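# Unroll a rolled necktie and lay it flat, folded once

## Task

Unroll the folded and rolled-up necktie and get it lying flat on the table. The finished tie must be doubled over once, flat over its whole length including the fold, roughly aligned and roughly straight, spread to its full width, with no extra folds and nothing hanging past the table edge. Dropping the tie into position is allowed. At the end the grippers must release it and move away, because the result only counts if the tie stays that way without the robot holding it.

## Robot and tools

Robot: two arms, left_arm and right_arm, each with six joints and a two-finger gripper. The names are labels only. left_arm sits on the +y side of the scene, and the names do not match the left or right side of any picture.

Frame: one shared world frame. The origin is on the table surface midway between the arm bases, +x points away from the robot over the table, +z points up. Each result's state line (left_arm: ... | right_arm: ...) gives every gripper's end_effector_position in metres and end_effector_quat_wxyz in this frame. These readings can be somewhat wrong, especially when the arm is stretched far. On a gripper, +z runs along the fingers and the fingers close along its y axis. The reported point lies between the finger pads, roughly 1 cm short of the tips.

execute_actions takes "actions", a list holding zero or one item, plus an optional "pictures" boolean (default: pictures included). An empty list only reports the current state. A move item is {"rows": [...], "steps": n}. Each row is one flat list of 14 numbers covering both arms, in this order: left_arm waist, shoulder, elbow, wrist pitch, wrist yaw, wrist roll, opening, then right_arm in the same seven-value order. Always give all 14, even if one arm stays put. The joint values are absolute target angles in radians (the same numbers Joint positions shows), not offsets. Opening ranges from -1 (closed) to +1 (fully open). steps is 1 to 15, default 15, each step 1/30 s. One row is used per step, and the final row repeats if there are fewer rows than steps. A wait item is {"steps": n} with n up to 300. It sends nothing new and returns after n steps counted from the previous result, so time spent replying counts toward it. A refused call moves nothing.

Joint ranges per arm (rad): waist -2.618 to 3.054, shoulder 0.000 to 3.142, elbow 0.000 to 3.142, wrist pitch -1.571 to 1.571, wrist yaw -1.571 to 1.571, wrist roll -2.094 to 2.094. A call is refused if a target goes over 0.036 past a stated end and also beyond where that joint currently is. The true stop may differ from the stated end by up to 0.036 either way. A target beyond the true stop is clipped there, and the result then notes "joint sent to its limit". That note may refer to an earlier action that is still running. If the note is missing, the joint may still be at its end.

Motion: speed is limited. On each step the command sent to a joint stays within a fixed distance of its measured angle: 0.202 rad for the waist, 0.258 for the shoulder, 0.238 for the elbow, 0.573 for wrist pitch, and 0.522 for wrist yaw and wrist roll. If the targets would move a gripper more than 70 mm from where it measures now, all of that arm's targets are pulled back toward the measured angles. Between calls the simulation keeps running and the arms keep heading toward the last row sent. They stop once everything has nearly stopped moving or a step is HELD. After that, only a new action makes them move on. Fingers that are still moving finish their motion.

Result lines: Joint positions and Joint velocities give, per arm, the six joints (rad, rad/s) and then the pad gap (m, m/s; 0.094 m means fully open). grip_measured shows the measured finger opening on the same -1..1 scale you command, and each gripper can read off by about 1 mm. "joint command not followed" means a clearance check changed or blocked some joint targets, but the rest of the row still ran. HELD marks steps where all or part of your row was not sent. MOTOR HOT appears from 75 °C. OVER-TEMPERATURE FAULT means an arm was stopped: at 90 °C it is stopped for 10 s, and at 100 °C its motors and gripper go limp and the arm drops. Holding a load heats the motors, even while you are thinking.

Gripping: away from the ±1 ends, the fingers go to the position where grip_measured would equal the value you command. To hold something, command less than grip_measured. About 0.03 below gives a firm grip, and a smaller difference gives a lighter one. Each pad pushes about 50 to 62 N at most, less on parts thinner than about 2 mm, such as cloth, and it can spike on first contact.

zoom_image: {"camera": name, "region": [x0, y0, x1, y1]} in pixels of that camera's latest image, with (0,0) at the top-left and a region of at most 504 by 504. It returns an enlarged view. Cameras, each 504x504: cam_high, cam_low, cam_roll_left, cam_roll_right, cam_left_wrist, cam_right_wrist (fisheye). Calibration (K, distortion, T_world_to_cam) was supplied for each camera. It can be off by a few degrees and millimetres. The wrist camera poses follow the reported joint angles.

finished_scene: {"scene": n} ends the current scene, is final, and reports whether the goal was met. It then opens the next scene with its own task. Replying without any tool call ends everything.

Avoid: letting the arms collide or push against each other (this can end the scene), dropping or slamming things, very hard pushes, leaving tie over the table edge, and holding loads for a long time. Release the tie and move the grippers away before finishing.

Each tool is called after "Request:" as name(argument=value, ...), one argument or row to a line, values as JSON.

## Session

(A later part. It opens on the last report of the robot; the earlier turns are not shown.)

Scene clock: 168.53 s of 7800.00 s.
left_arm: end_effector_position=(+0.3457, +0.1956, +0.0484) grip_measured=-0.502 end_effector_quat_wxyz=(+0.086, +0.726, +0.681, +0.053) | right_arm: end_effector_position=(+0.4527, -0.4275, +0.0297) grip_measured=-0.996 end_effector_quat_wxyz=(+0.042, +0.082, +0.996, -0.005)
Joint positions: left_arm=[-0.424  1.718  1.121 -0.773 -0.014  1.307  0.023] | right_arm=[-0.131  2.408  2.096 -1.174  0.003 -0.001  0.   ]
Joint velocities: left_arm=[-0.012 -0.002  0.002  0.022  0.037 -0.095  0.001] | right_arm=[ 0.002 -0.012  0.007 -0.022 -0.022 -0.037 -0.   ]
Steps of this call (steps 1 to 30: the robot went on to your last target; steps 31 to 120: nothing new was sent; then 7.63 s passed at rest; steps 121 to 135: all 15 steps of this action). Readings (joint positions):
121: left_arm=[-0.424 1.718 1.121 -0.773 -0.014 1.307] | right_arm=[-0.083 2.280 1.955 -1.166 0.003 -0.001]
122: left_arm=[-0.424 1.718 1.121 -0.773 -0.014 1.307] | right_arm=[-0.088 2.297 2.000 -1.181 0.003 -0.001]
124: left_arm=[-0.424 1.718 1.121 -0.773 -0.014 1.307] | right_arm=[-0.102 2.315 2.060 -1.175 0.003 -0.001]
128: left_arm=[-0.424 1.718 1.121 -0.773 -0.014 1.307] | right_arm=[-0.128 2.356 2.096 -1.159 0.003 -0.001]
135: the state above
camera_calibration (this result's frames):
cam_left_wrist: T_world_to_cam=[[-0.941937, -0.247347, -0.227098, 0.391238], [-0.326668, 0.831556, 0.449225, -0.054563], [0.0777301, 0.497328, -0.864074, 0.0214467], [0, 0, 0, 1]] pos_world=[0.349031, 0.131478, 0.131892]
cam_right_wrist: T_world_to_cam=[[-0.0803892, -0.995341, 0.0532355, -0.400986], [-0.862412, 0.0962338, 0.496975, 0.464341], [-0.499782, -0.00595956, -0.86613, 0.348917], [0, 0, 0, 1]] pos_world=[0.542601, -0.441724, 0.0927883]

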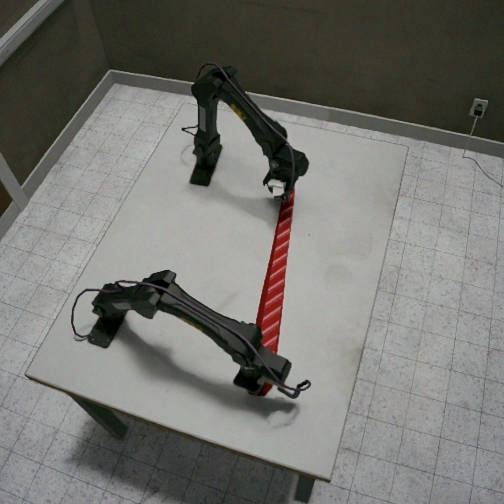

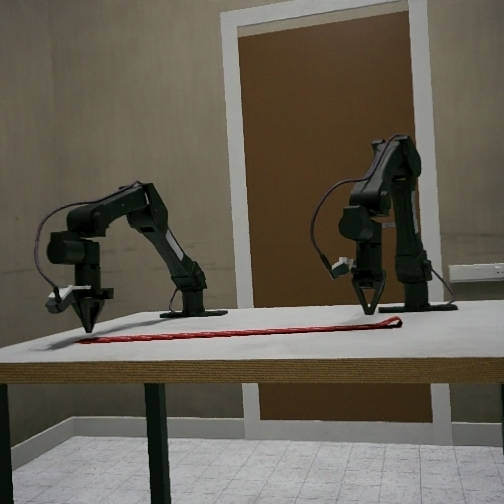

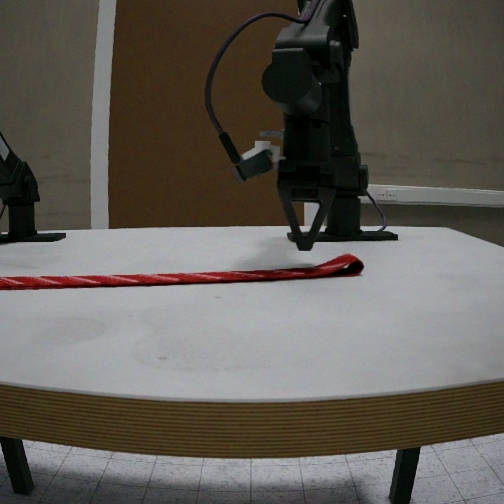

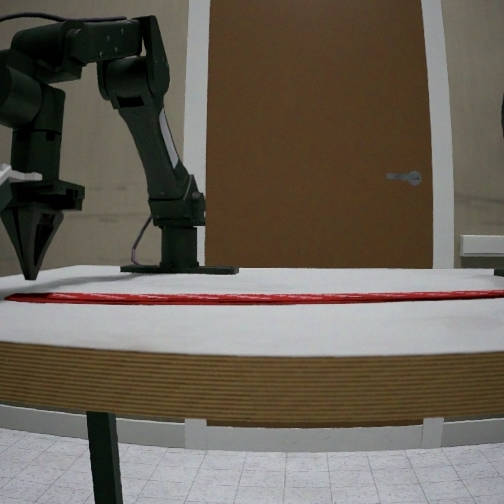

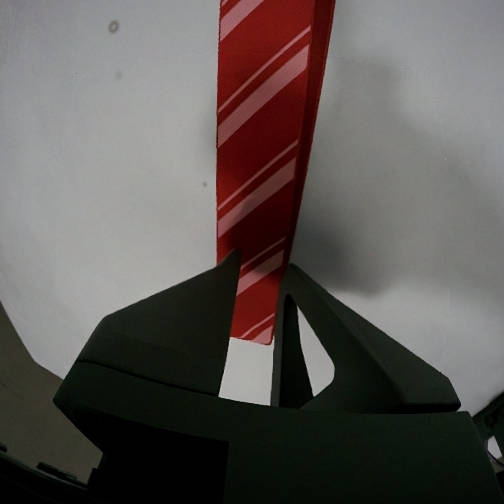

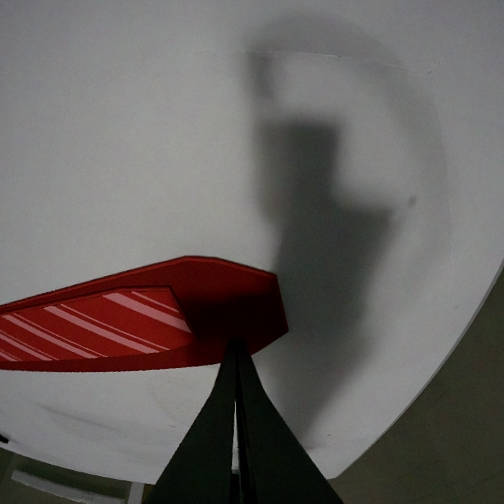

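Request:
execute_actions(
  actions=[
    {"rows":[[-0.5,1.75,1.25,-0.8,0,1.25,-0.5,-0.13,2.40,2.22,-1.18,0,0,-1],[-0.5,1.75,1.25,-0.8,0,1.25,-0.5,-0.13,2.40,2.22,-1.18,0,0,-1],[-0.5,1.75,1.25,-0.8,0,1.25,-0.5,-0.13,2.40,2.22,-1.18,0,0,-1],[-0.5,1.79,1.25,-0.8,0,1.25,-0.5,-0.13,2.44,2.22,-1.18,0,0,-1],[-0.5,1.79,1.25,-0.8,0,1.25,-0.5,-0.13,2.44,2.22,-1.18,0,0,-1],[-0.5,1.82,1.25,-0.8,0,1.25,-0.5,-0.13,2.48,2.22,-1.18,0,0,-1]],"steps":15},
  ],
)

Scene clock: 183.37 s of 7800.00 s.
left_arm: end_effector_position=(+0.3583, +0.1596, +0.0432) grip_measured=-0.502 end_effector_quat_wxyz=(+0.083, +0.737, +0.670, +0.042) | right_arm: end_effector_position=(+0.4690, -0.4302, +0.0143) grip_measured=-0.996 end_effector_quat_wxyz=(+0.044, +0.082, +0.996, -0.005)
Joint positions: left_arm=[-0.503  1.826  1.235 -0.794 -0.008  1.259  0.023] | right_arm=[-0.131  2.501  2.203 -1.185  0.003 -0.001  0.   ]
Joint velocities: left_arm=[ 0.007  0.002  0.002  0.022 -0.007 -0.081  0.001] | right_arm=[ 0.002 -0.056 -0.002 -0.051  0.007 -0.022 -0.001]
Steps of this call (steps 1 to 15: the robot went on to your last target; steps 16 to 110: nothing new was sent; then 10.67 s passed at rest; steps 111 to 125: all 15 steps of this action). Readings (joint positions):
111: left_arm=[-0.431 1.724 1.137 -0.789 -0.016 1.299] | right_arm=[-0.131 2.414 2.114 -1.187 0.003 -0.001]
112: left_arm=[-0.445 1.736 1.164 -0.801 -0.017 1.291] | right_arm=[-0.131 2.422 2.140 -1.195 0.003 -0.001]
114: left_arm=[-0.480 1.754 1.209 -0.796 -0.015 1.279] | right_arm=[-0.131 2.427 2.175 -1.191 0.003 -0.001]
118: left_arm=[-0.503 1.794 1.235 -0.786 -0.008 1.266] | right_arm=[-0.131 2.448 2.203 -1.182 0.003 -0.001]
125: the state above
camera_calibration (this result's frames):
cam_left_wrist: T_world_to_cam=[[-0.953731, -0.21835, -0.206687, 0.391792], [-0.290667, 0.845376, 0.448165, -0.0331997], [0.0768719, 0.487506, -0.869729, 0.0360228], [0, 0, 0, 1]] pos_world=[0.361246, 0.0960528, 0.127188]
cam_right_wrist: T_world_to_cam=[[-0.0805499, -0.995314, 0.0534927, -0.401475], [-0.863904, 0.0964824, 0.494328, 0.487221], [-0.497173, -0.00639449, -0.867628, 0.342272], [0, 0, 0, 1]] pos_world=[0.558742, -0.444414, 0.0775933]

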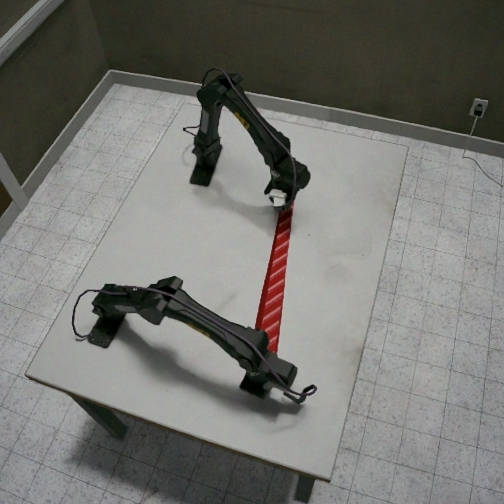

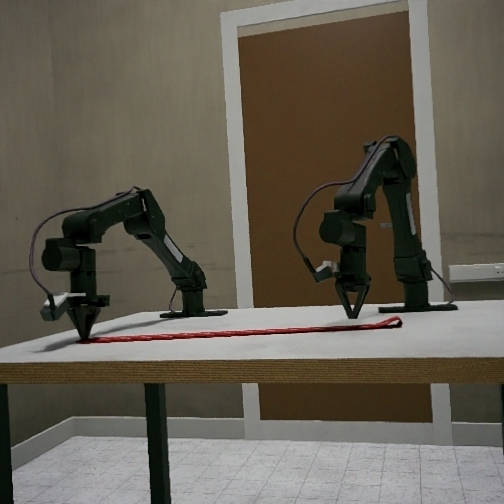

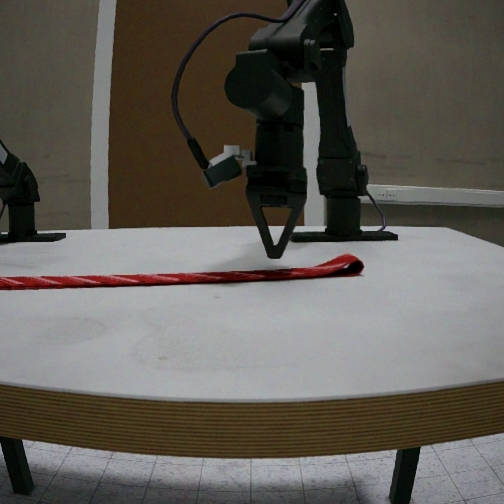

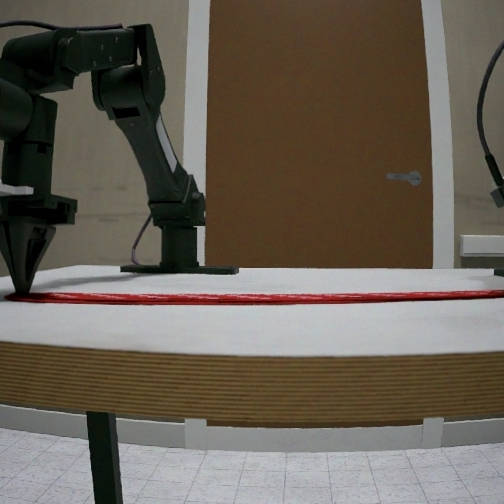

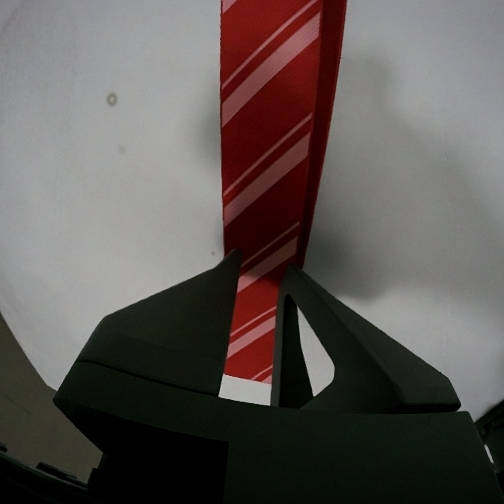

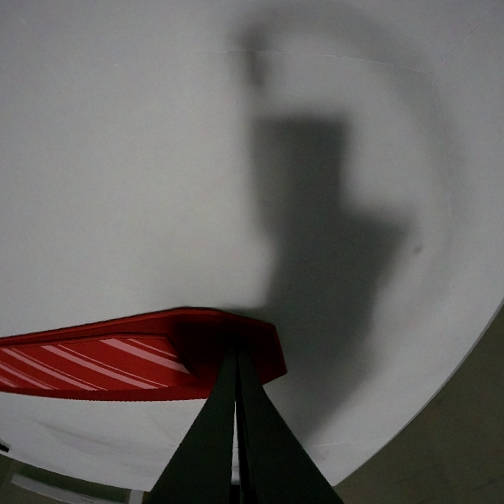

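Request:
execute_actions(
  actions=[
    {"rows":[[-0.5,1.86,1.25,-0.8,0,1.25,-0.5,-0.13,2.48,2.22,-1.18,0,0,-1],[-0.5,1.86,1.25,-0.8,0,1.25,-0.5,-0.13,2.48,2.22,-1.18,0,0,-1],[-0.5,1.86,1.25,-0.8,0,1.25,-0.5,-0.13,2.48,2.22,-1.18,0,0,-1],[-0.5,1.86,1.25,-0.8,0,1.25,-0.5,-0.13,2.48,2.22,-1.18,0,0,-1],[-0.5,1.86,1.25,-0.8,0,1.25,-0.5,-0.13,2.48,2.22,-1.18,0,0,-1],[-0.54,1.90,1.30,-0.82,0,1.22,-0.5,-0.13,2.48,2.22,-1.18,0,0,-1],[-0.54,1.90,1.30,-0.82,0,1.22,-0.5,-0.13,2.48,2.22,-1.18,0,0,-1],[-0.54,1.90,1.30,-0.82,0,1.22,-0.5,-0.13,2.48,2.22,-1.18,0,0,-1],[-0.58,1.945,1.35,-0.83,0,1.2,-0.5,-0.13,2.48,2.22,-1.18,0,0,-1],[-0.58,1.945,1.35,-0.83,0,1.2,-0.5,-0.13,2.48,2.22,-1.18,0,0,-1],[-0.58,1.945,1.35,-0.83,0,1.2,-0.5,-0.13,2.48,2.22,-1.18,0,0,-1],[-0.62,1.985,1.40,-0.85,0,1.2,-0.5,-0.13,2.48,2.22,-1.18,0,0,-1]],"steps":15},
  ],
)

Scene clock: 194.40 s of 7800.00 s.
left_arm: end_effector_position=(+0.3620, +0.1131, +0.0269) grip_measured=-0.502 end_effector_quat_wxyz=(+0.062, +0.759, +0.647, +0.030) | right_arm: end_effector_position=(+0.4689, -0.4302, +0.0146) grip_measured=-0.996 end_effector_quat_wxyz=(+0.044, +0.082, +0.996, -0.005)
Joint positions: left_arm=[-0.61   1.972  1.373 -0.835 -0.013  1.215  0.023] | right_arm=[-0.131  2.501  2.203 -1.186  0.003 -0.001  0.   ]
Joint velocities: left_arm=[-0.286  0.139  0.12  -0.007  0.066 -0.037 -0.001] | right_arm=[ 0.012  0.002 -0.002 -0.022  0.037 -0.022  0.   ]
Steps of this call (steps 1 to 15: the robot went on to your last target; steps 16 to 110: nothing new was sent; then 6.87 s passed at rest; steps 111 to 125: all 15 steps of this action). Readings (joint positions):
111: left_arm=[-0.503 1.829 1.235 -0.795 -0.008 1.257] | right_arm=[-0.131 2.501 2.203 -1.186 0.003 -0.001]
112: left_arm=[-0.503 1.834 1.235 -0.794 -0.008 1.257] | right_arm=[-0.131 2.501 2.203 -1.186 0.003 -0.001]
114: left_arm=[-0.503 1.848 1.235 -0.795 -0.008 1.257] | right_arm=[-0.131 2.501 2.203 -1.186 0.003 -0.001]
118: left_arm=[-0.518 1.888 1.261 -0.808 -0.008 1.243] | right_arm=[-0.131 2.501 2.203 -1.186 0.003 -0.001]
125: the state above
camera_calibration (this result's frames):
cam_left_wrist: T_world_to_cam=[[-0.973844, -0.153455, -0.167566, 0.380661], [-0.216271, 0.852156, 0.476506, -0.013988], [0.0696704, 0.500282, -0.863055, 0.0452586], [0, 0, 0, 1]] pos_world=[0.364526, 0.0476921, 0.109512]
cam_right_wrist: T_world_to_cam=[[-0.0805499, -0.995314, 0.0534927, -0.401485], [-0.863904, 0.0964824, 0.494328, 0.486951], [-0.497173, -0.00639449, -0.867628, 0.342525], [0, 0, 0, 1]] pos_world=[0.558634, -0.444396, 0.0779469]

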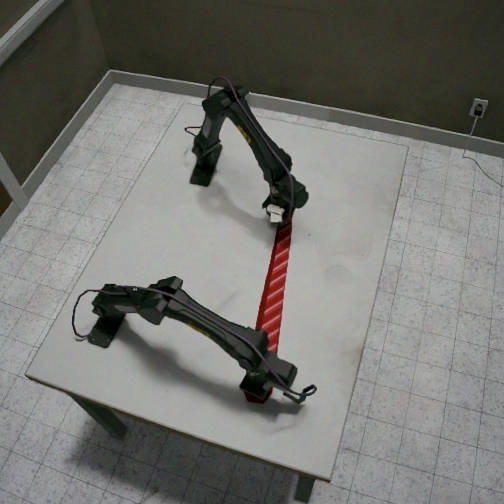

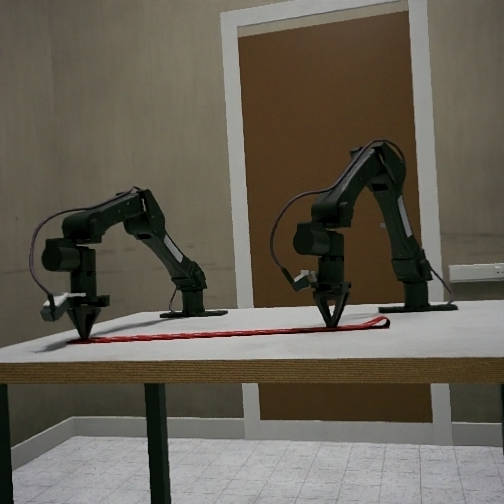

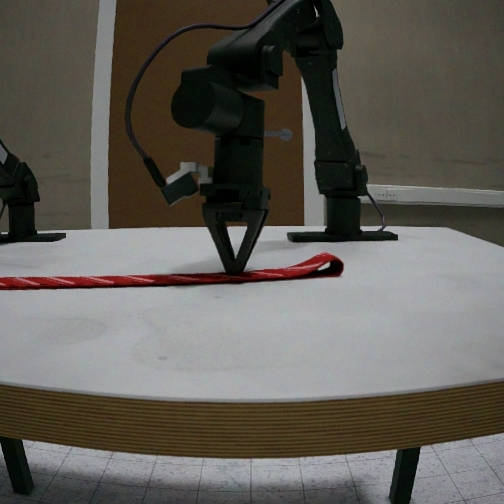

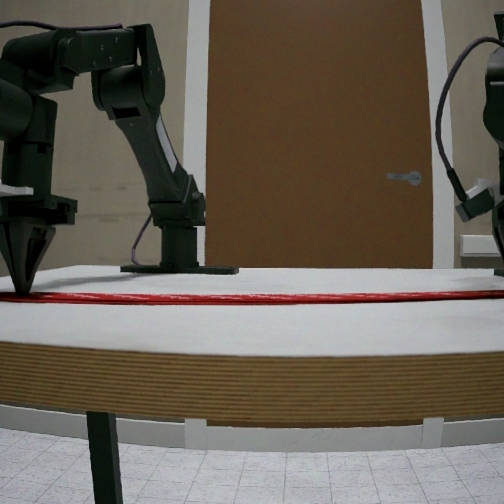

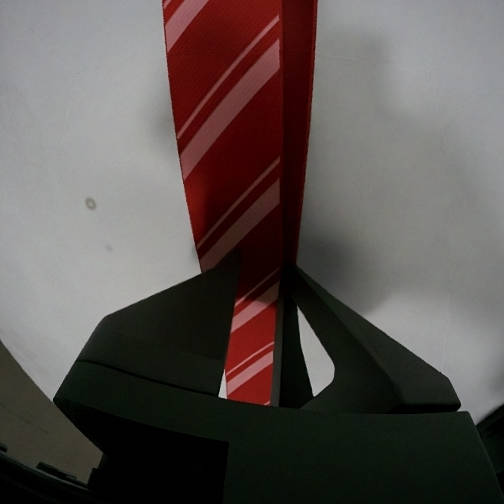

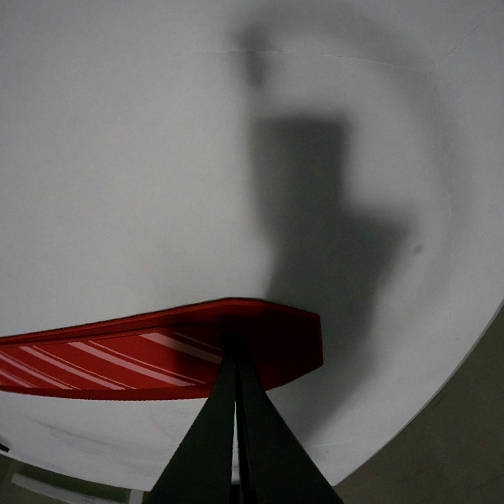

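Request:
execute_actions(
  actions=[
    {"rows":[[-0.61,1.95,1.375,-0.84,0,1.2,-0.5,-0.13,2.42,2.22,-1.18,0,0,-1],[-0.61,1.95,1.375,-0.84,0,1.2,-0.5,-0.13,2.42,2.22,-1.18,0,0,-1],[-0.61,1.95,1.375,-0.84,0,1.2,-0.5,-0.13,2.42,2.22,-1.18,0,0,-1],[-0.61,1.95,1.375,-0.84,0,1.2,-0.5,-0.2,2.42,2.22,-1.18,0,0,-1],[-0.61,1.95,1.375,-0.84,0,1.2,-0.5,-0.2,2.42,2.22,-1.18,0,0,-1],[-0.61,1.95,1.375,-0.84,0,1.2,-0.5,-0.2,2.42,2.22,-1.18,0,0,-1],[-0.61,1.95,1.375,-0.84,0,1.2,-0.5,-0.2,2.42,2.22,-1.18,0,0,-1],[-0.61,1.95,1.375,-0.84,0,1.2,-0.5,-0.2,2.48,2.22,-1.18,0,0,-1],[-0.61,1.95,1.375,-0.84,0,1.2,-0.5,-0.2,2.48,2.22,-1.18,0,0,-1],[-0.61,1.95,1.375,-0.84,0,1.2,-0.5,-0.2,2.53,2.22,-1.18,0,0,-1]],"steps":15},
  ],
)

Scene clock: 205.57 s of 7800.00 s.
left_arm: end_effector_position=(+0.3598, +0.1088, +0.0254) grip_measured=-0.502 end_effector_quat_wxyz=(+0.061, +0.760, +0.646, +0.026) | right_arm: end_effector_position=(+0.4655, -0.4692, +0.0160) grip_measured=-0.997 end_effector_quat_wxyz=(+0.051, +0.121, +0.991, -0.006)
Joint positions: left_arm=[-0.62   1.978  1.375 -0.835 -0.009  1.207  0.023] | right_arm=[-0.209  2.507  2.219 -1.181 -0.001 -0.001  0.   ]
Joint velocities: left_arm=[ 0.007 -0.007 -0.002  0.022 -0.066 -0.022 -0.001] | right_arm=[ 0.042 -0.042  0.027  0.125  0.007  0.081  0.   ]
Steps of this call (steps 1 to 30: the robot went on to your last target; steps 31 to 120: nothing new was sent; then 6.67 s passed at rest; steps 121 to 135: all 15 steps of this action). Readings (joint positions):
121: left_arm=[-0.622 1.978 1.375 -0.835 -0.012 1.207] | right_arm=[-0.131 2.497 2.203 -1.186 0.003 -0.001]
122: left_arm=[-0.622 1.978 1.375 -0.835 -0.011 1.207] | right_arm=[-0.131 2.493 2.203 -1.189 0.003 -0.001]
124: left_arm=[-0.621 1.978 1.375 -0.835 -0.010 1.207] | right_arm=[-0.135 2.476 2.203 -1.189 0.001 -0.001]
128: left_arm=[-0.620 1.978 1.375 -0.835 -0.009 1.207] | right_arm=[-0.173 2.451 2.204 -1.189 -0.001 -0.001]
135: the state above
camera_calibration (this result's frames):
cam_left_wrist: T_world_to_cam=[[-0.975197, -0.151077, -0.161763, 0.377733], [-0.211154, 0.854152, 0.475224, -0.0120904], [0.066375, 0.497594, -0.864867, 0.0477644], [0, 0, 0, 1]] pos_world=[0.362641, 0.0436267, 0.108159]
cam_right_wrist: T_world_to_cam=[[-0.158513, -0.986008, 0.0515839, -0.400008], [-0.860644, 0.163587, 0.482215, 0.517297], [-0.483906, 0.0320419, -0.874533, 0.353733], [0, 0, 0, 1]] pos_world=[0.552976, -0.490368, 0.0805371]

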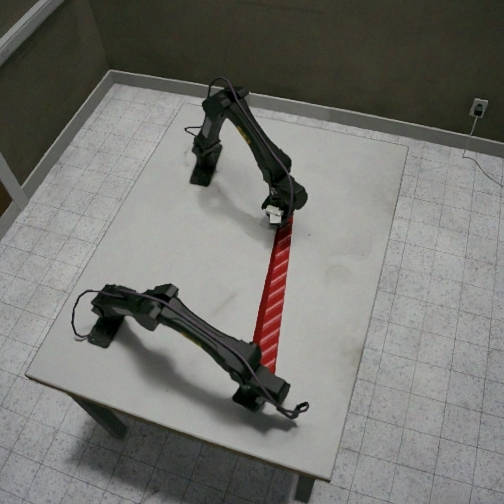

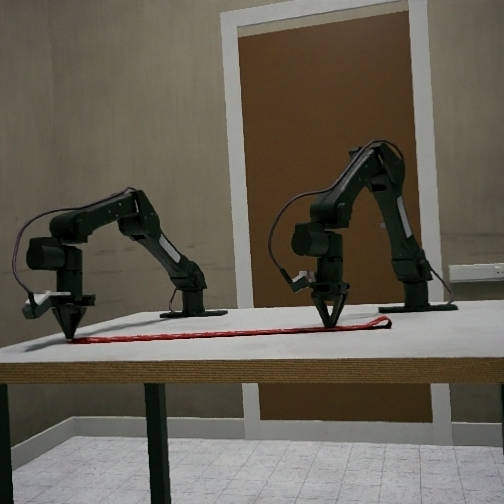

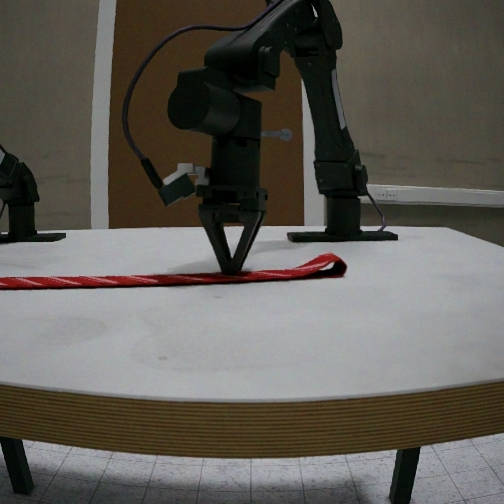

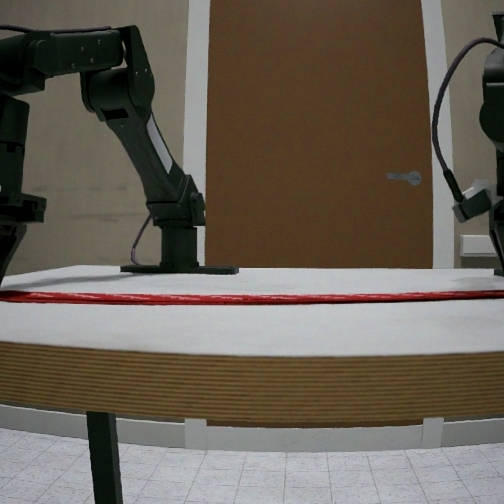

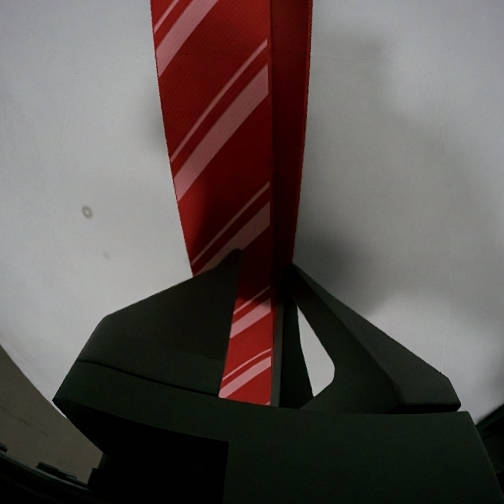

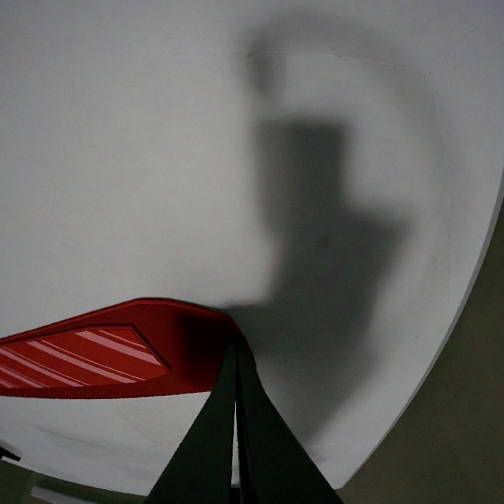

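Request:
execute_actions(
  actions=[
    {"rows":[[-0.61,1.95,1.375,-0.84,0,1.2,-0.5,-0.17,2.47,2.22,-1.18,0,0,-1],[-0.61,1.95,1.375,-0.84,0,1.2,-0.5,-0.17,2.47,2.22,-1.18,0,0,-1],[-0.61,1.95,1.375,-0.84,0,1.2,-0.5,-0.17,2.47,2.22,-1.18,0,0,-1],[-0.61,1.95,1.375,-0.84,0,1.2,-0.5,-0.17,2.53,2.22,-1.18,0,0,-1],[-0.61,1.95,1.375,-0.84,0,1.2,-0.5,-0.17,2.56,2.22,-1.18,0,0,-1],[-0.61,1.95,1.375,-0.84,0,1.2,-0.5,-0.17,2.59,2.22,-1.18,0,0,-1],[-0.61,1.95,1.375,-0.84,0,1.2,-0.5,-0.17,2.59,2.22,-1.18,0,0,-1],[-0.61,1.95,1.375,-0.84,0,1.2,-0.5,-0.17,2.59,2.22,-1.18,0,0,-1],[-0.65,1.99,1.42,-0.86,0,1.17,-0.5,-0.17,2.59,2.22,-1.18,0,0,-1],[-0.65,1.99,1.42,-0.86,0,1.17,-0.5,-0.17,2.59,2.22,-1.18,0,0,-1],[-0.69,2.03,1.47,-0.88,0,1.14,-0.5,-0.17,2.59,2.22,-1.18,0,0,-1],[-0.69,2.03,1.47,-0.88,0,1.14,-0.5,-0.17,2.59,2.22,-1.18,0,0,-1],[-0.72,2.075,1.53,-0.9,0,1.1,-0.5,-0.17,2.59,2.22,-1.18,0,0,-1]],"steps":15},
  ],
)

Scene clock: 214.67 s of 7800.00 s.
left_arm: end_effector_position=(+0.3620, +0.0723, +0.0263) grip_measured=-0.502 end_effector_quat_wxyz=(+0.061, +0.764, +0.642, +0.025) | right_arm: end_effector_position=(+0.4679, -0.4576, +0.0103) grip_measured=-0.997 end_effector_quat_wxyz=(+0.044, +0.107, +0.993, -0.011)
Joint positions: left_arm=[-0.696  2.054  1.491 -0.877 -0.014  1.145  0.023] | right_arm=[-0.181  2.523  2.228 -1.185  0.012 -0.001  0.   ]
Joint velocities: left_arm=[-0.413  0.266  0.447  0.037 -0.007 -0.242  0.001] | right_arm=[-0.007 -0.002  0.002  0.037  0.007  0.022  0.001]
Steps of this call (steps 1 to 15: the robot went on to your last target; steps 16 to 110: nothing new was sent; then 4.93 s passed at rest; steps 111 to 125: all 15 steps of this action). Readings (joint positions):
111: left_arm=[-0.620 1.978 1.375 -0.835 -0.009 1.207] | right_arm=[-0.206 2.511 2.219 -1.179 0.000 -0.001]
112: left_arm=[-0.620 1.978 1.375 -0.835 -0.009 1.207] | right_arm=[-0.203 2.509 2.219 -1.181 0.000 -0.001]
114: left_arm=[-0.620 1.978 1.375 -0.835 -0.009 1.207] | right_arm=[-0.194 2.509 2.219 -1.181 0.000 -0.001]
118: left_arm=[-0.620 1.978 1.375 -0.835 -0.009 1.207] | right_arm=[-0.181 2.523 2.227 -1.184 0.012 -0.001]
125: the state above
camera_calibration (this result's frames):
cam_left_wrist: T_world_to_cam=[[-0.977471, -0.138525, -0.159253, 0.37437], [-0.198782, 0.857847, 0.473903, 0.0143914], [0.0709671, 0.494883, -0.866057, 0.0651657], [0, 0, 0, 1]] pos_world=[0.364171, 0.00726469, 0.109236]
cam_right_wrist: T_world_to_cam=[[-0.131426, -0.989292, 0.0634777, -0.402155], [-0.857894, 0.145588, 0.492769, 0.510494], [-0.496734, 0.0103055, -0.867841, 0.345493], [0, 0, 0, 1]] pos_world=[0.556714, -0.475731, 0.0738053]

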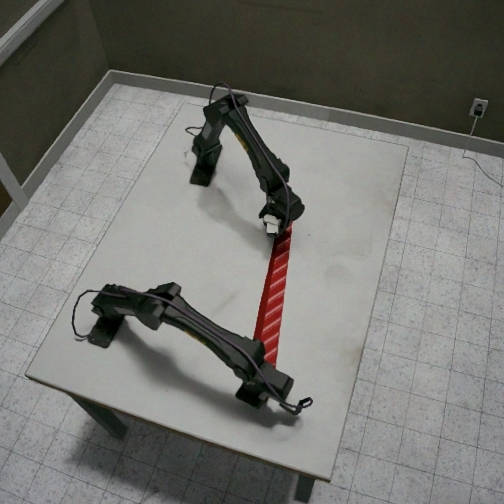

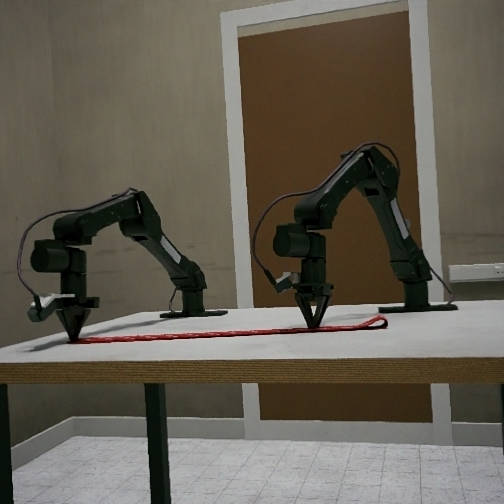

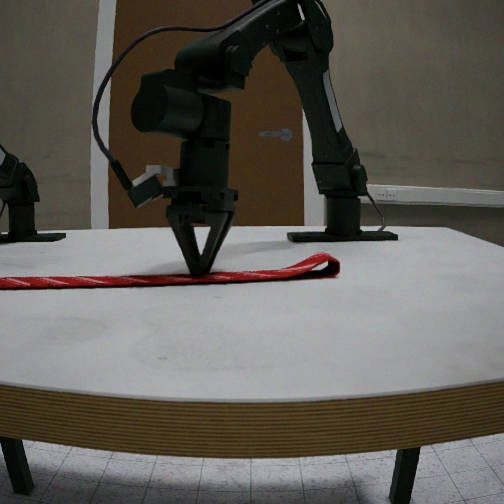

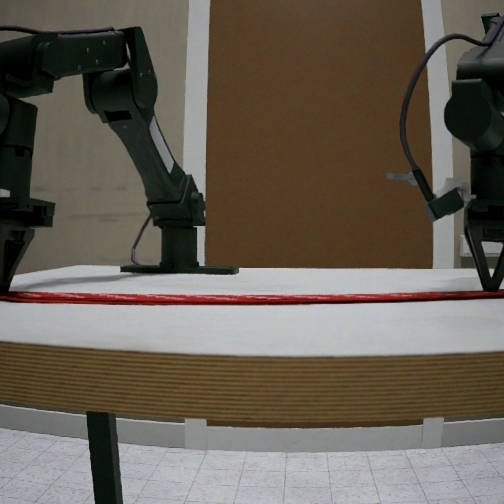

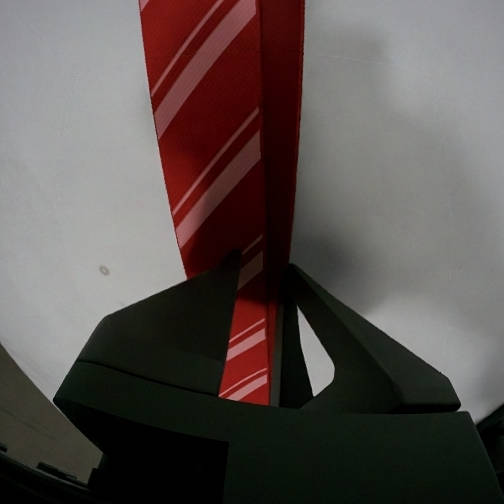

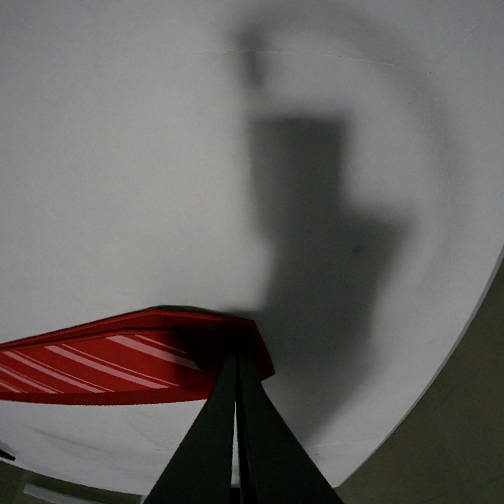

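Request:
execute_actions(
  actions=[
    {"rows":[[-0.72,2.10,1.56,-0.9,0,1.1,-0.5,-0.17,2.59,2.22,-1.18,0,0,-1],[-0.72,2.10,1.56,-0.9,0,1.1,-0.5,-0.17,2.59,2.22,-1.18,0,0,-1],[-0.72,2.10,1.56,-0.9,0,1.1,-0.5,-0.17,2.59,2.22,-1.18,0,0,-1],[-0.75,2.15,1.63,-0.93,0,1.07,-0.5,-0.17,2.59,2.22,-1.18,0,0,-1],[-0.75,2.15,1.63,-0.93,0,1.07,-0.5,-0.17,2.59,2.22,-1.18,0,0,-1],[-0.75,2.15,1.63,-0.93,0,1.07,-0.5,-0.17,2.59,2.22,-1.18,0,0,-1],[-0.78,2.20,1.70,-0.96,0,1.04,-0.5,-0.17,2.59,2.22,-1.18,0,0,-1]],"steps":15},
  ],
)

Scene clock: 222.73 s of 7800.00 s.
left_arm: end_effector_position=(+0.3700, +0.0290, +0.0271) grip_measured=-0.502 end_effector_quat_wxyz=(+0.061, +0.758, +0.649, +0.025) | right_arm: end_effector_position=(+0.4679, -0.4576, +0.0103) grip_measured=-0.997 end_effector_quat_wxyz=(+0.044, +0.107, +0.993, -0.011)
Joint positions: left_arm=[-0.772  2.174  1.684 -0.95  -0.027  1.052  0.023] | right_arm=[-0.181  2.523  2.228 -1.185  0.012 -0.001  0.   ]
Joint velocities: left_arm=[ 0.007  0.007  0.002 -0.007  0.066 -0.037  0.   ] | right_arm=[ 0.022 -0.027  0.017 -0.007 -0.022  0.037 -0.001]
Steps of this call (steps 1 to 30: the robot went on to your last target; steps 31 to 120: nothing new was sent; then 3.57 s passed at rest; steps 121 to 135: all 15 steps of this action). Readings (joint positions):
121: left_arm=[-0.724 2.068 1.514 -0.883 -0.012 1.108] | right_arm=[-0.181 2.523 2.228 -1.185 0.012 -0.001]
122: left_arm=[-0.724 2.075 1.524 -0.888 -0.012 1.108] | right_arm=[-0.181 2.523 2.228 -1.185 0.012 -0.001]
124: left_arm=[-0.725 2.090 1.549 -0.909 -0.012 1.102] | right_arm=[-0.181 2.523 2.228 -1.185 0.012 -0.001]
128: left_arm=[-0.744 2.151 1.646 -0.946 -0.017 1.076] | right_arm=[-0.181 2.523 2.228 -1.185 0.012 -0.001]
135: the state above
camera_calibration (this result's frames):
cam_left_wrist: T_world_to_cam=[[-0.974623, -0.156792, -0.159772, 0.375794], [-0.215088, 0.85369, 0.474289, 0.0589324], [0.0620313, 0.496617, -0.86575, 0.0899369], [0, 0, 0, 1]] pos_world=[0.373354, -0.0360529, 0.109953]
cam_right_wrist: T_world_to_cam=[[-0.131426, -0.989292, 0.0634777, -0.402155], [-0.857894, 0.145588, 0.492769, 0.510494], [-0.496734, 0.0103055, -0.867841, 0.345493], [0, 0, 0, 1]] pos_world=[0.556714, -0.475731, 0.0738053]

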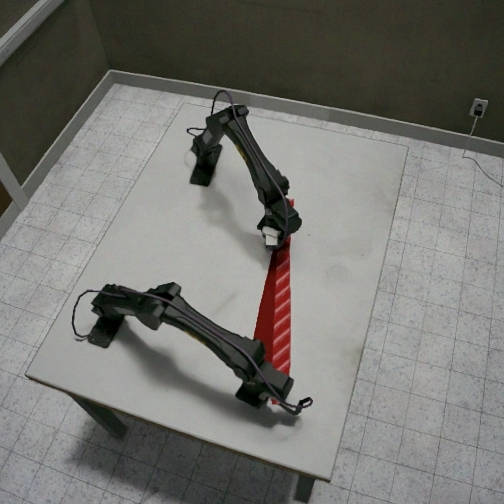

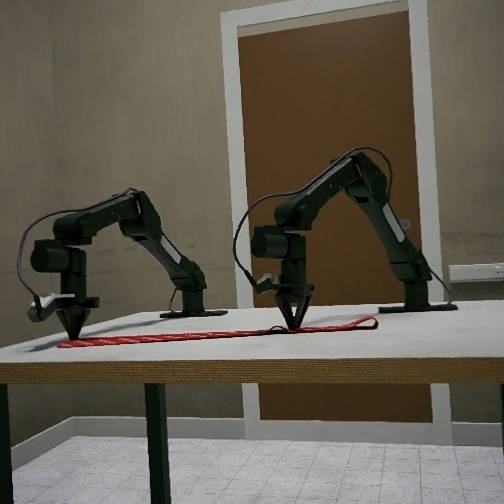

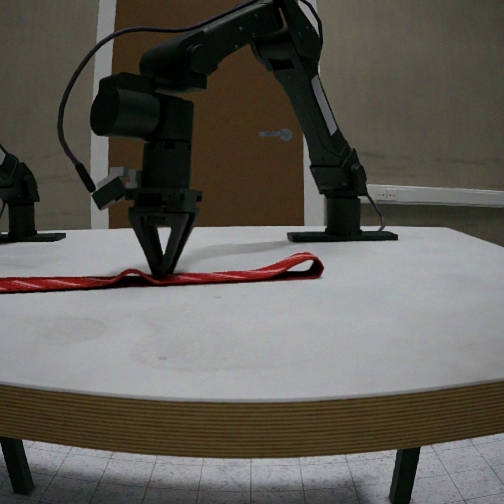

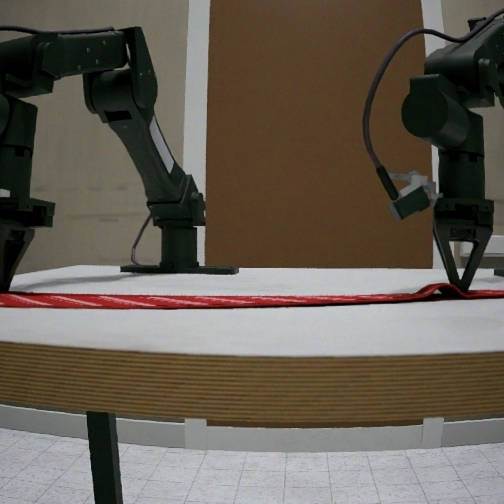

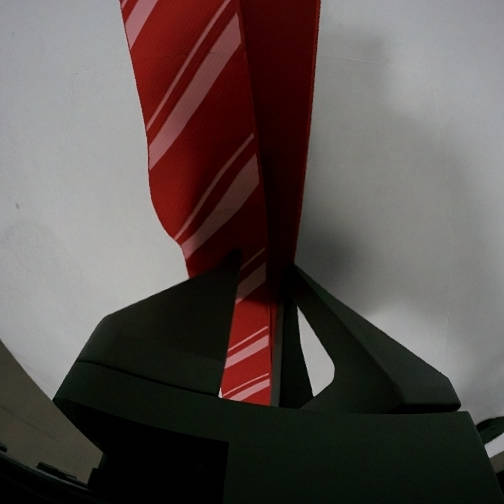

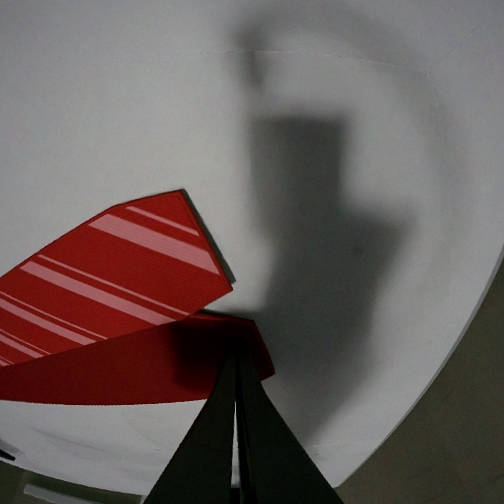

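Request:
execute_actions(
  actions=[
    {"rows":[[-0.78,2.0,1.70,-0.96,0,1.04,-0.5,-0.17,2.3,2.22,-1.18,0,0,-1]],"steps":15},
  ],
  pictures=false,
)

Request:
execute_actions(
  actions=[
    {"rows":[[-0.3,1.2,1.2,-0.96,0,1.04,-0.5,-0.5,1.7,1.8,-1.18,0,0,-1]],"steps":15},
  ],
)

Request:
execute_actions(
  actions=[
    {"steps":20},
  ],
)

Scene clock: 229.17 s of 7800.00 s.
left_arm: end_effector_position=(+0.3753, +0.0212, +0.1022) grip_measured=-0.502 end_effector_quat_wxyz=(+0.145, +0.750, +0.645, +0.034) | right_arm: end_effector_position=(+0.4754, -0.4590, +0.1143) grip_measured=-0.997 end_effector_quat_wxyz=(+0.144, +0.107, +0.984, -0.021)
Joint positions: left_arm=[-0.772  2.003  1.689 -0.958 -0.013  1.047  0.023] | right_arm=[-0.181  2.302  2.21  -1.188  0.011 -0.001  0.   ]
Joint velocities: left_arm=[ 0.022 -0.002 -0.007  0.051  0.037 -0.066 -0.001] | right_arm=[ 0.012  0.134 -0.002 -0.022 -0.007 -0.037 -0.   ]
Steps of this call (steps 1 to 15: the robot went on to your last target; steps 16 to 110: nothing new was sent; then 2.27 s passed at rest; steps 111 to 125: all 15 steps of this action). Readings (joint positions):
111: left_arm=[-0.772 2.161 1.682 -0.949 -0.027 1.047] | right_arm=[-0.181 2.506 2.223 -1.183 0.012 -0.001]
112: left_arm=[-0.772 2.141 1.676 -0.955 -0.025 1.047] | right_arm=[-0.181 2.488 2.212 -1.186 0.012 -0.001]
114: left_arm=[-0.772 2.084 1.676 -0.961 -0.020 1.047] | right_arm=[-0.181 2.439 2.204 -1.196 0.012 -0.001]
118: left_arm=[-0.772 2.003 1.687 -0.958 -0.015 1.047] | right_arm=[-0.181 2.327 2.204 -1.193 0.012 -0.001]
125: the state above

Scene clock: 229.67 s of 7800.00 s.
left_arm: end_effector_position=(+0.3261, +0.2473, +0.2235) grip_measured=-0.502 end_effector_quat_wxyz=(+0.275, +0.551, +0.777, +0.133) | right_arm: end_effector_position=(+0.3181, -0.5637, +0.2374) grip_measured=-0.997 end_effector_quat_wxyz=(+0.220, +0.267, +0.936, -0.068)
Joint positions: left_arm=[-0.289  1.198  1.203 -0.956 -0.017  1.046  0.023] | right_arm=[-0.52   1.718  1.8   -1.188  0.011 -0.001  0.   ]
Joint velocities: left_arm=[-0.105 -0.862  0.1   -0.007  0.022 -0.022  0.   ] | right_arm=[ 0.139 -0.96   0.002  0.081 -0.095 -0.022 -0.001]
Steps of this call (steps 1 to 15: all 15 steps of this action). Readings (joint positions):
1: left_arm=[-0.761 1.982 1.657 -0.933 -0.006 1.047] | right_arm=[-0.189 2.286 2.175 -1.167 0.006 -0.001]
2: left_arm=[-0.741 1.943 1.599 -0.922 0.001 1.047] | right_arm=[-0.202 2.255 2.116 -1.158 0.001 -0.001]
4: left_arm=[-0.665 1.848 1.480 -0.927 0.003 1.047] | right_arm=[-0.252 2.181 2.000 -1.165 -0.003 -0.001]
8: left_arm=[-0.443 1.629 1.267 -0.942 -0.000 1.047] | right_arm=[-0.406 2.026 1.846 -1.186 -0.002 -0.001]
15: the state above
camera_calibration (this result's frames):
cam_left_wrist: T_world_to_cam=[[-0.642034, -0.624982, -0.44406, 0.469505], [-0.723461, 0.685586, 0.0810878, 0.0651772], [0.253763, 0.373321, -0.89232, 0.128184], [0, 0, 0, 1]] pos_world=[0.316063, 0.200894, 0.317584]
cam_right_wrist: T_world_to_cam=[[-0.476675, -0.874682, 0.0878198, -0.372669], [-0.863308, 0.484619, 0.140867, 0.561897], [-0.165773, -0.00866781, -0.986126, 0.381446], [0, 0, 0, 1]] pos_world=[0.370682, -0.594967, 0.329729]

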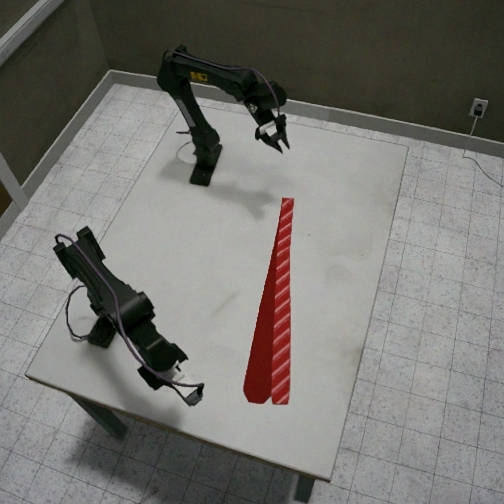

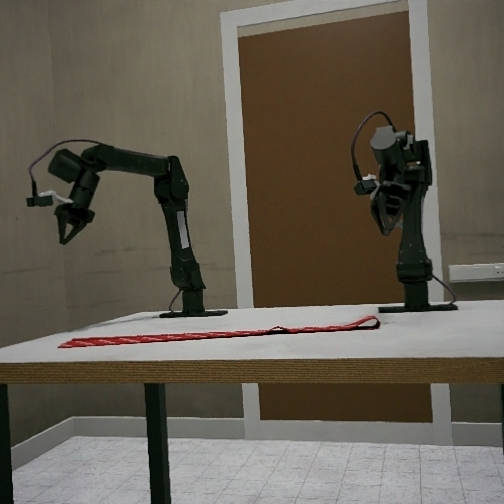

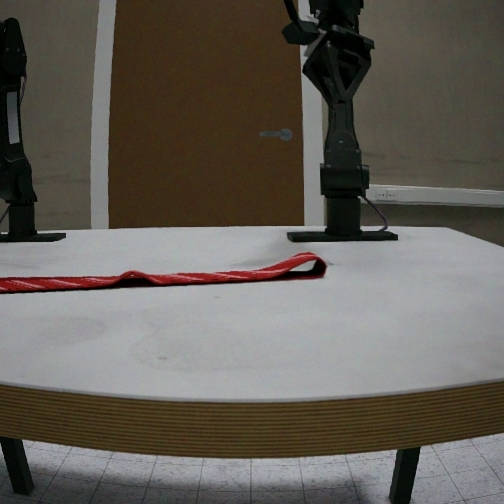

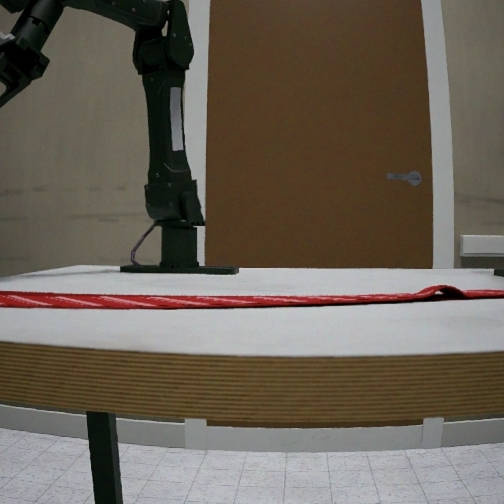

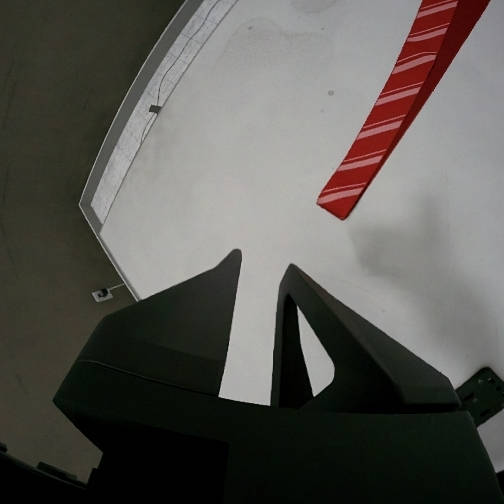

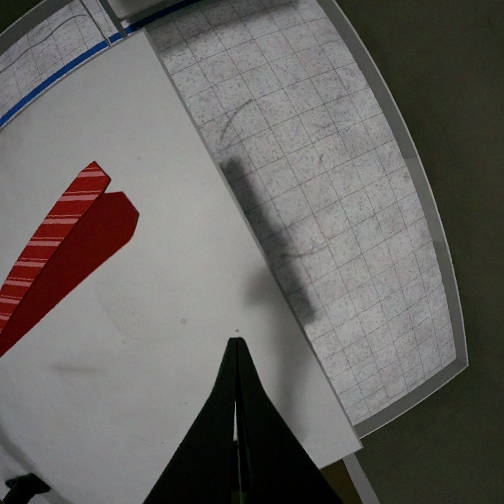

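Scene clock: 230.33 s of 7800.00 s.
left_arm: end_effector_position=(+0.3256, +0.2454, +0.2249) grip_measured=-0.502 end_effector_quat_wxyz=(+0.277, +0.553, +0.775, +0.132) | right_arm: end_effector_position=(+0.3199, -0.5588, +0.2393) grip_measured=-0.997 end_effector_quat_wxyz=(+0.222, +0.261, +0.937, -0.067)
Joint positions: left_arm=[-0.293  1.196  1.205 -0.957 -0.012  1.046  0.023] | right_arm=[-0.508  1.712  1.8   -1.19   0.009 -0.001  0.   ]
Joint velocities: left_arm=[-0.002  0.007 -0.012 -0.022  0.037  0.022 -0.   ] | right_arm=[ 0.002 -0.007 -0.002  0.007  0.007 -0.037  0.   ]
Steps of this call (steps 1 to 20: the robot went on to your last target). Readings (joint positions):
1: left_arm=[-0.292 1.178 1.205 -0.955 -0.015 1.046] | right_arm=[-0.516 1.691 1.800 -1.188 0.011 -0.001]
2: left_arm=[-0.293 1.174 1.205 -0.955 -0.014 1.046] | right_arm=[-0.512 1.675 1.800 -1.188 0.010 -0.001]
4: left_arm=[-0.293 1.183 1.205 -0.957 -0.013 1.046] | right_arm=[-0.509 1.672 1.800 -1.188 0.009 -0.001]
8: left_arm=[-0.293 1.196 1.205 -0.957 -0.013 1.046] | right_arm=[-0.508 1.702 1.800 -1.189 0.009 -0.001]
20: the state above
camera_calibration (this result's frames):
cam_left_wrist: T_world_to_cam=[[-0.644905, -0.622701, -0.443103, 0.468717], [-0.719339, 0.690413, 0.0766965, 0.0643865], [0.258165, 0.368203, -0.893184, 0.130233], [0, 0, 0, 1]] pos_world=[0.314972, 0.199465, 0.319074]
cam_right_wrist: T_world_to_cam=[[-0.465812, -0.880597, 0.0869923, -0.374197], [-0.869886, 0.473722, 0.137427, 0.557621], [-0.162228, -0.0116584, -0.986684, 0.380952], [0, 0, 0, 1]] pos_world=[0.372562, -0.589233, 0.3318]

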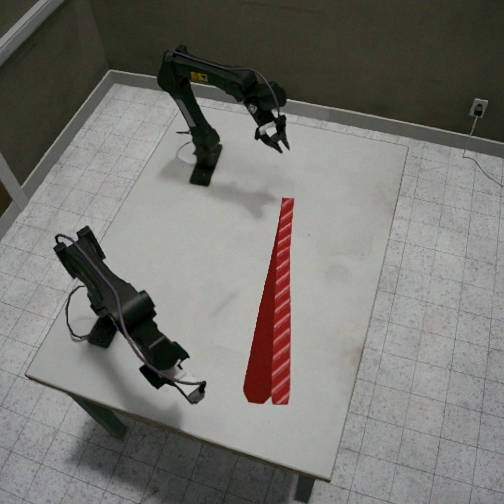

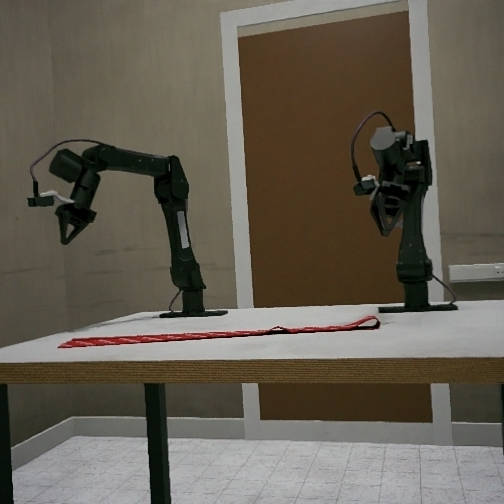

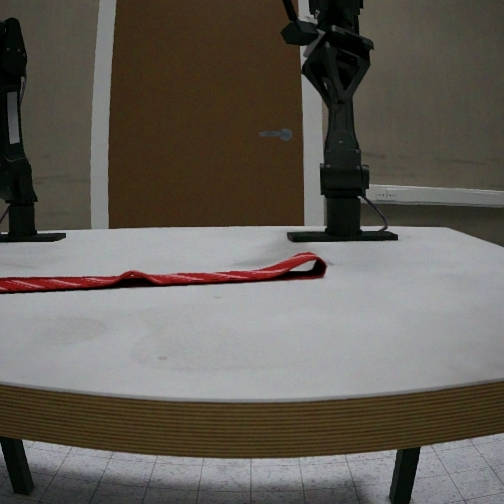

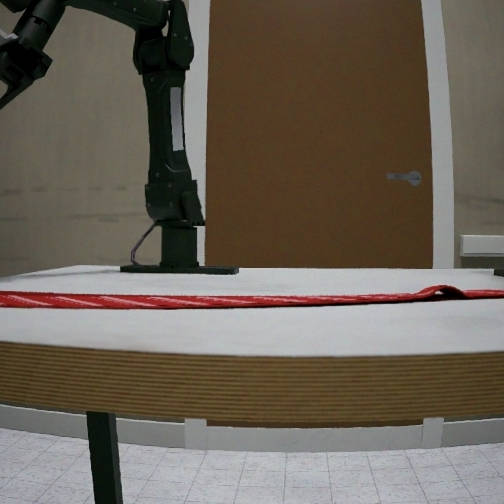

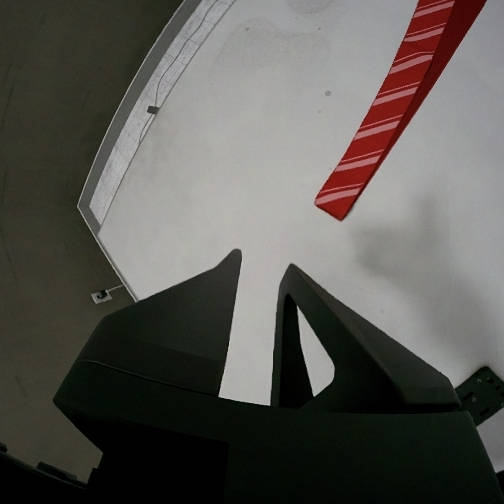

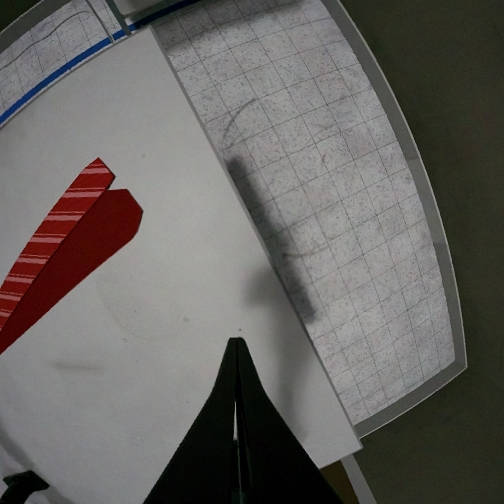

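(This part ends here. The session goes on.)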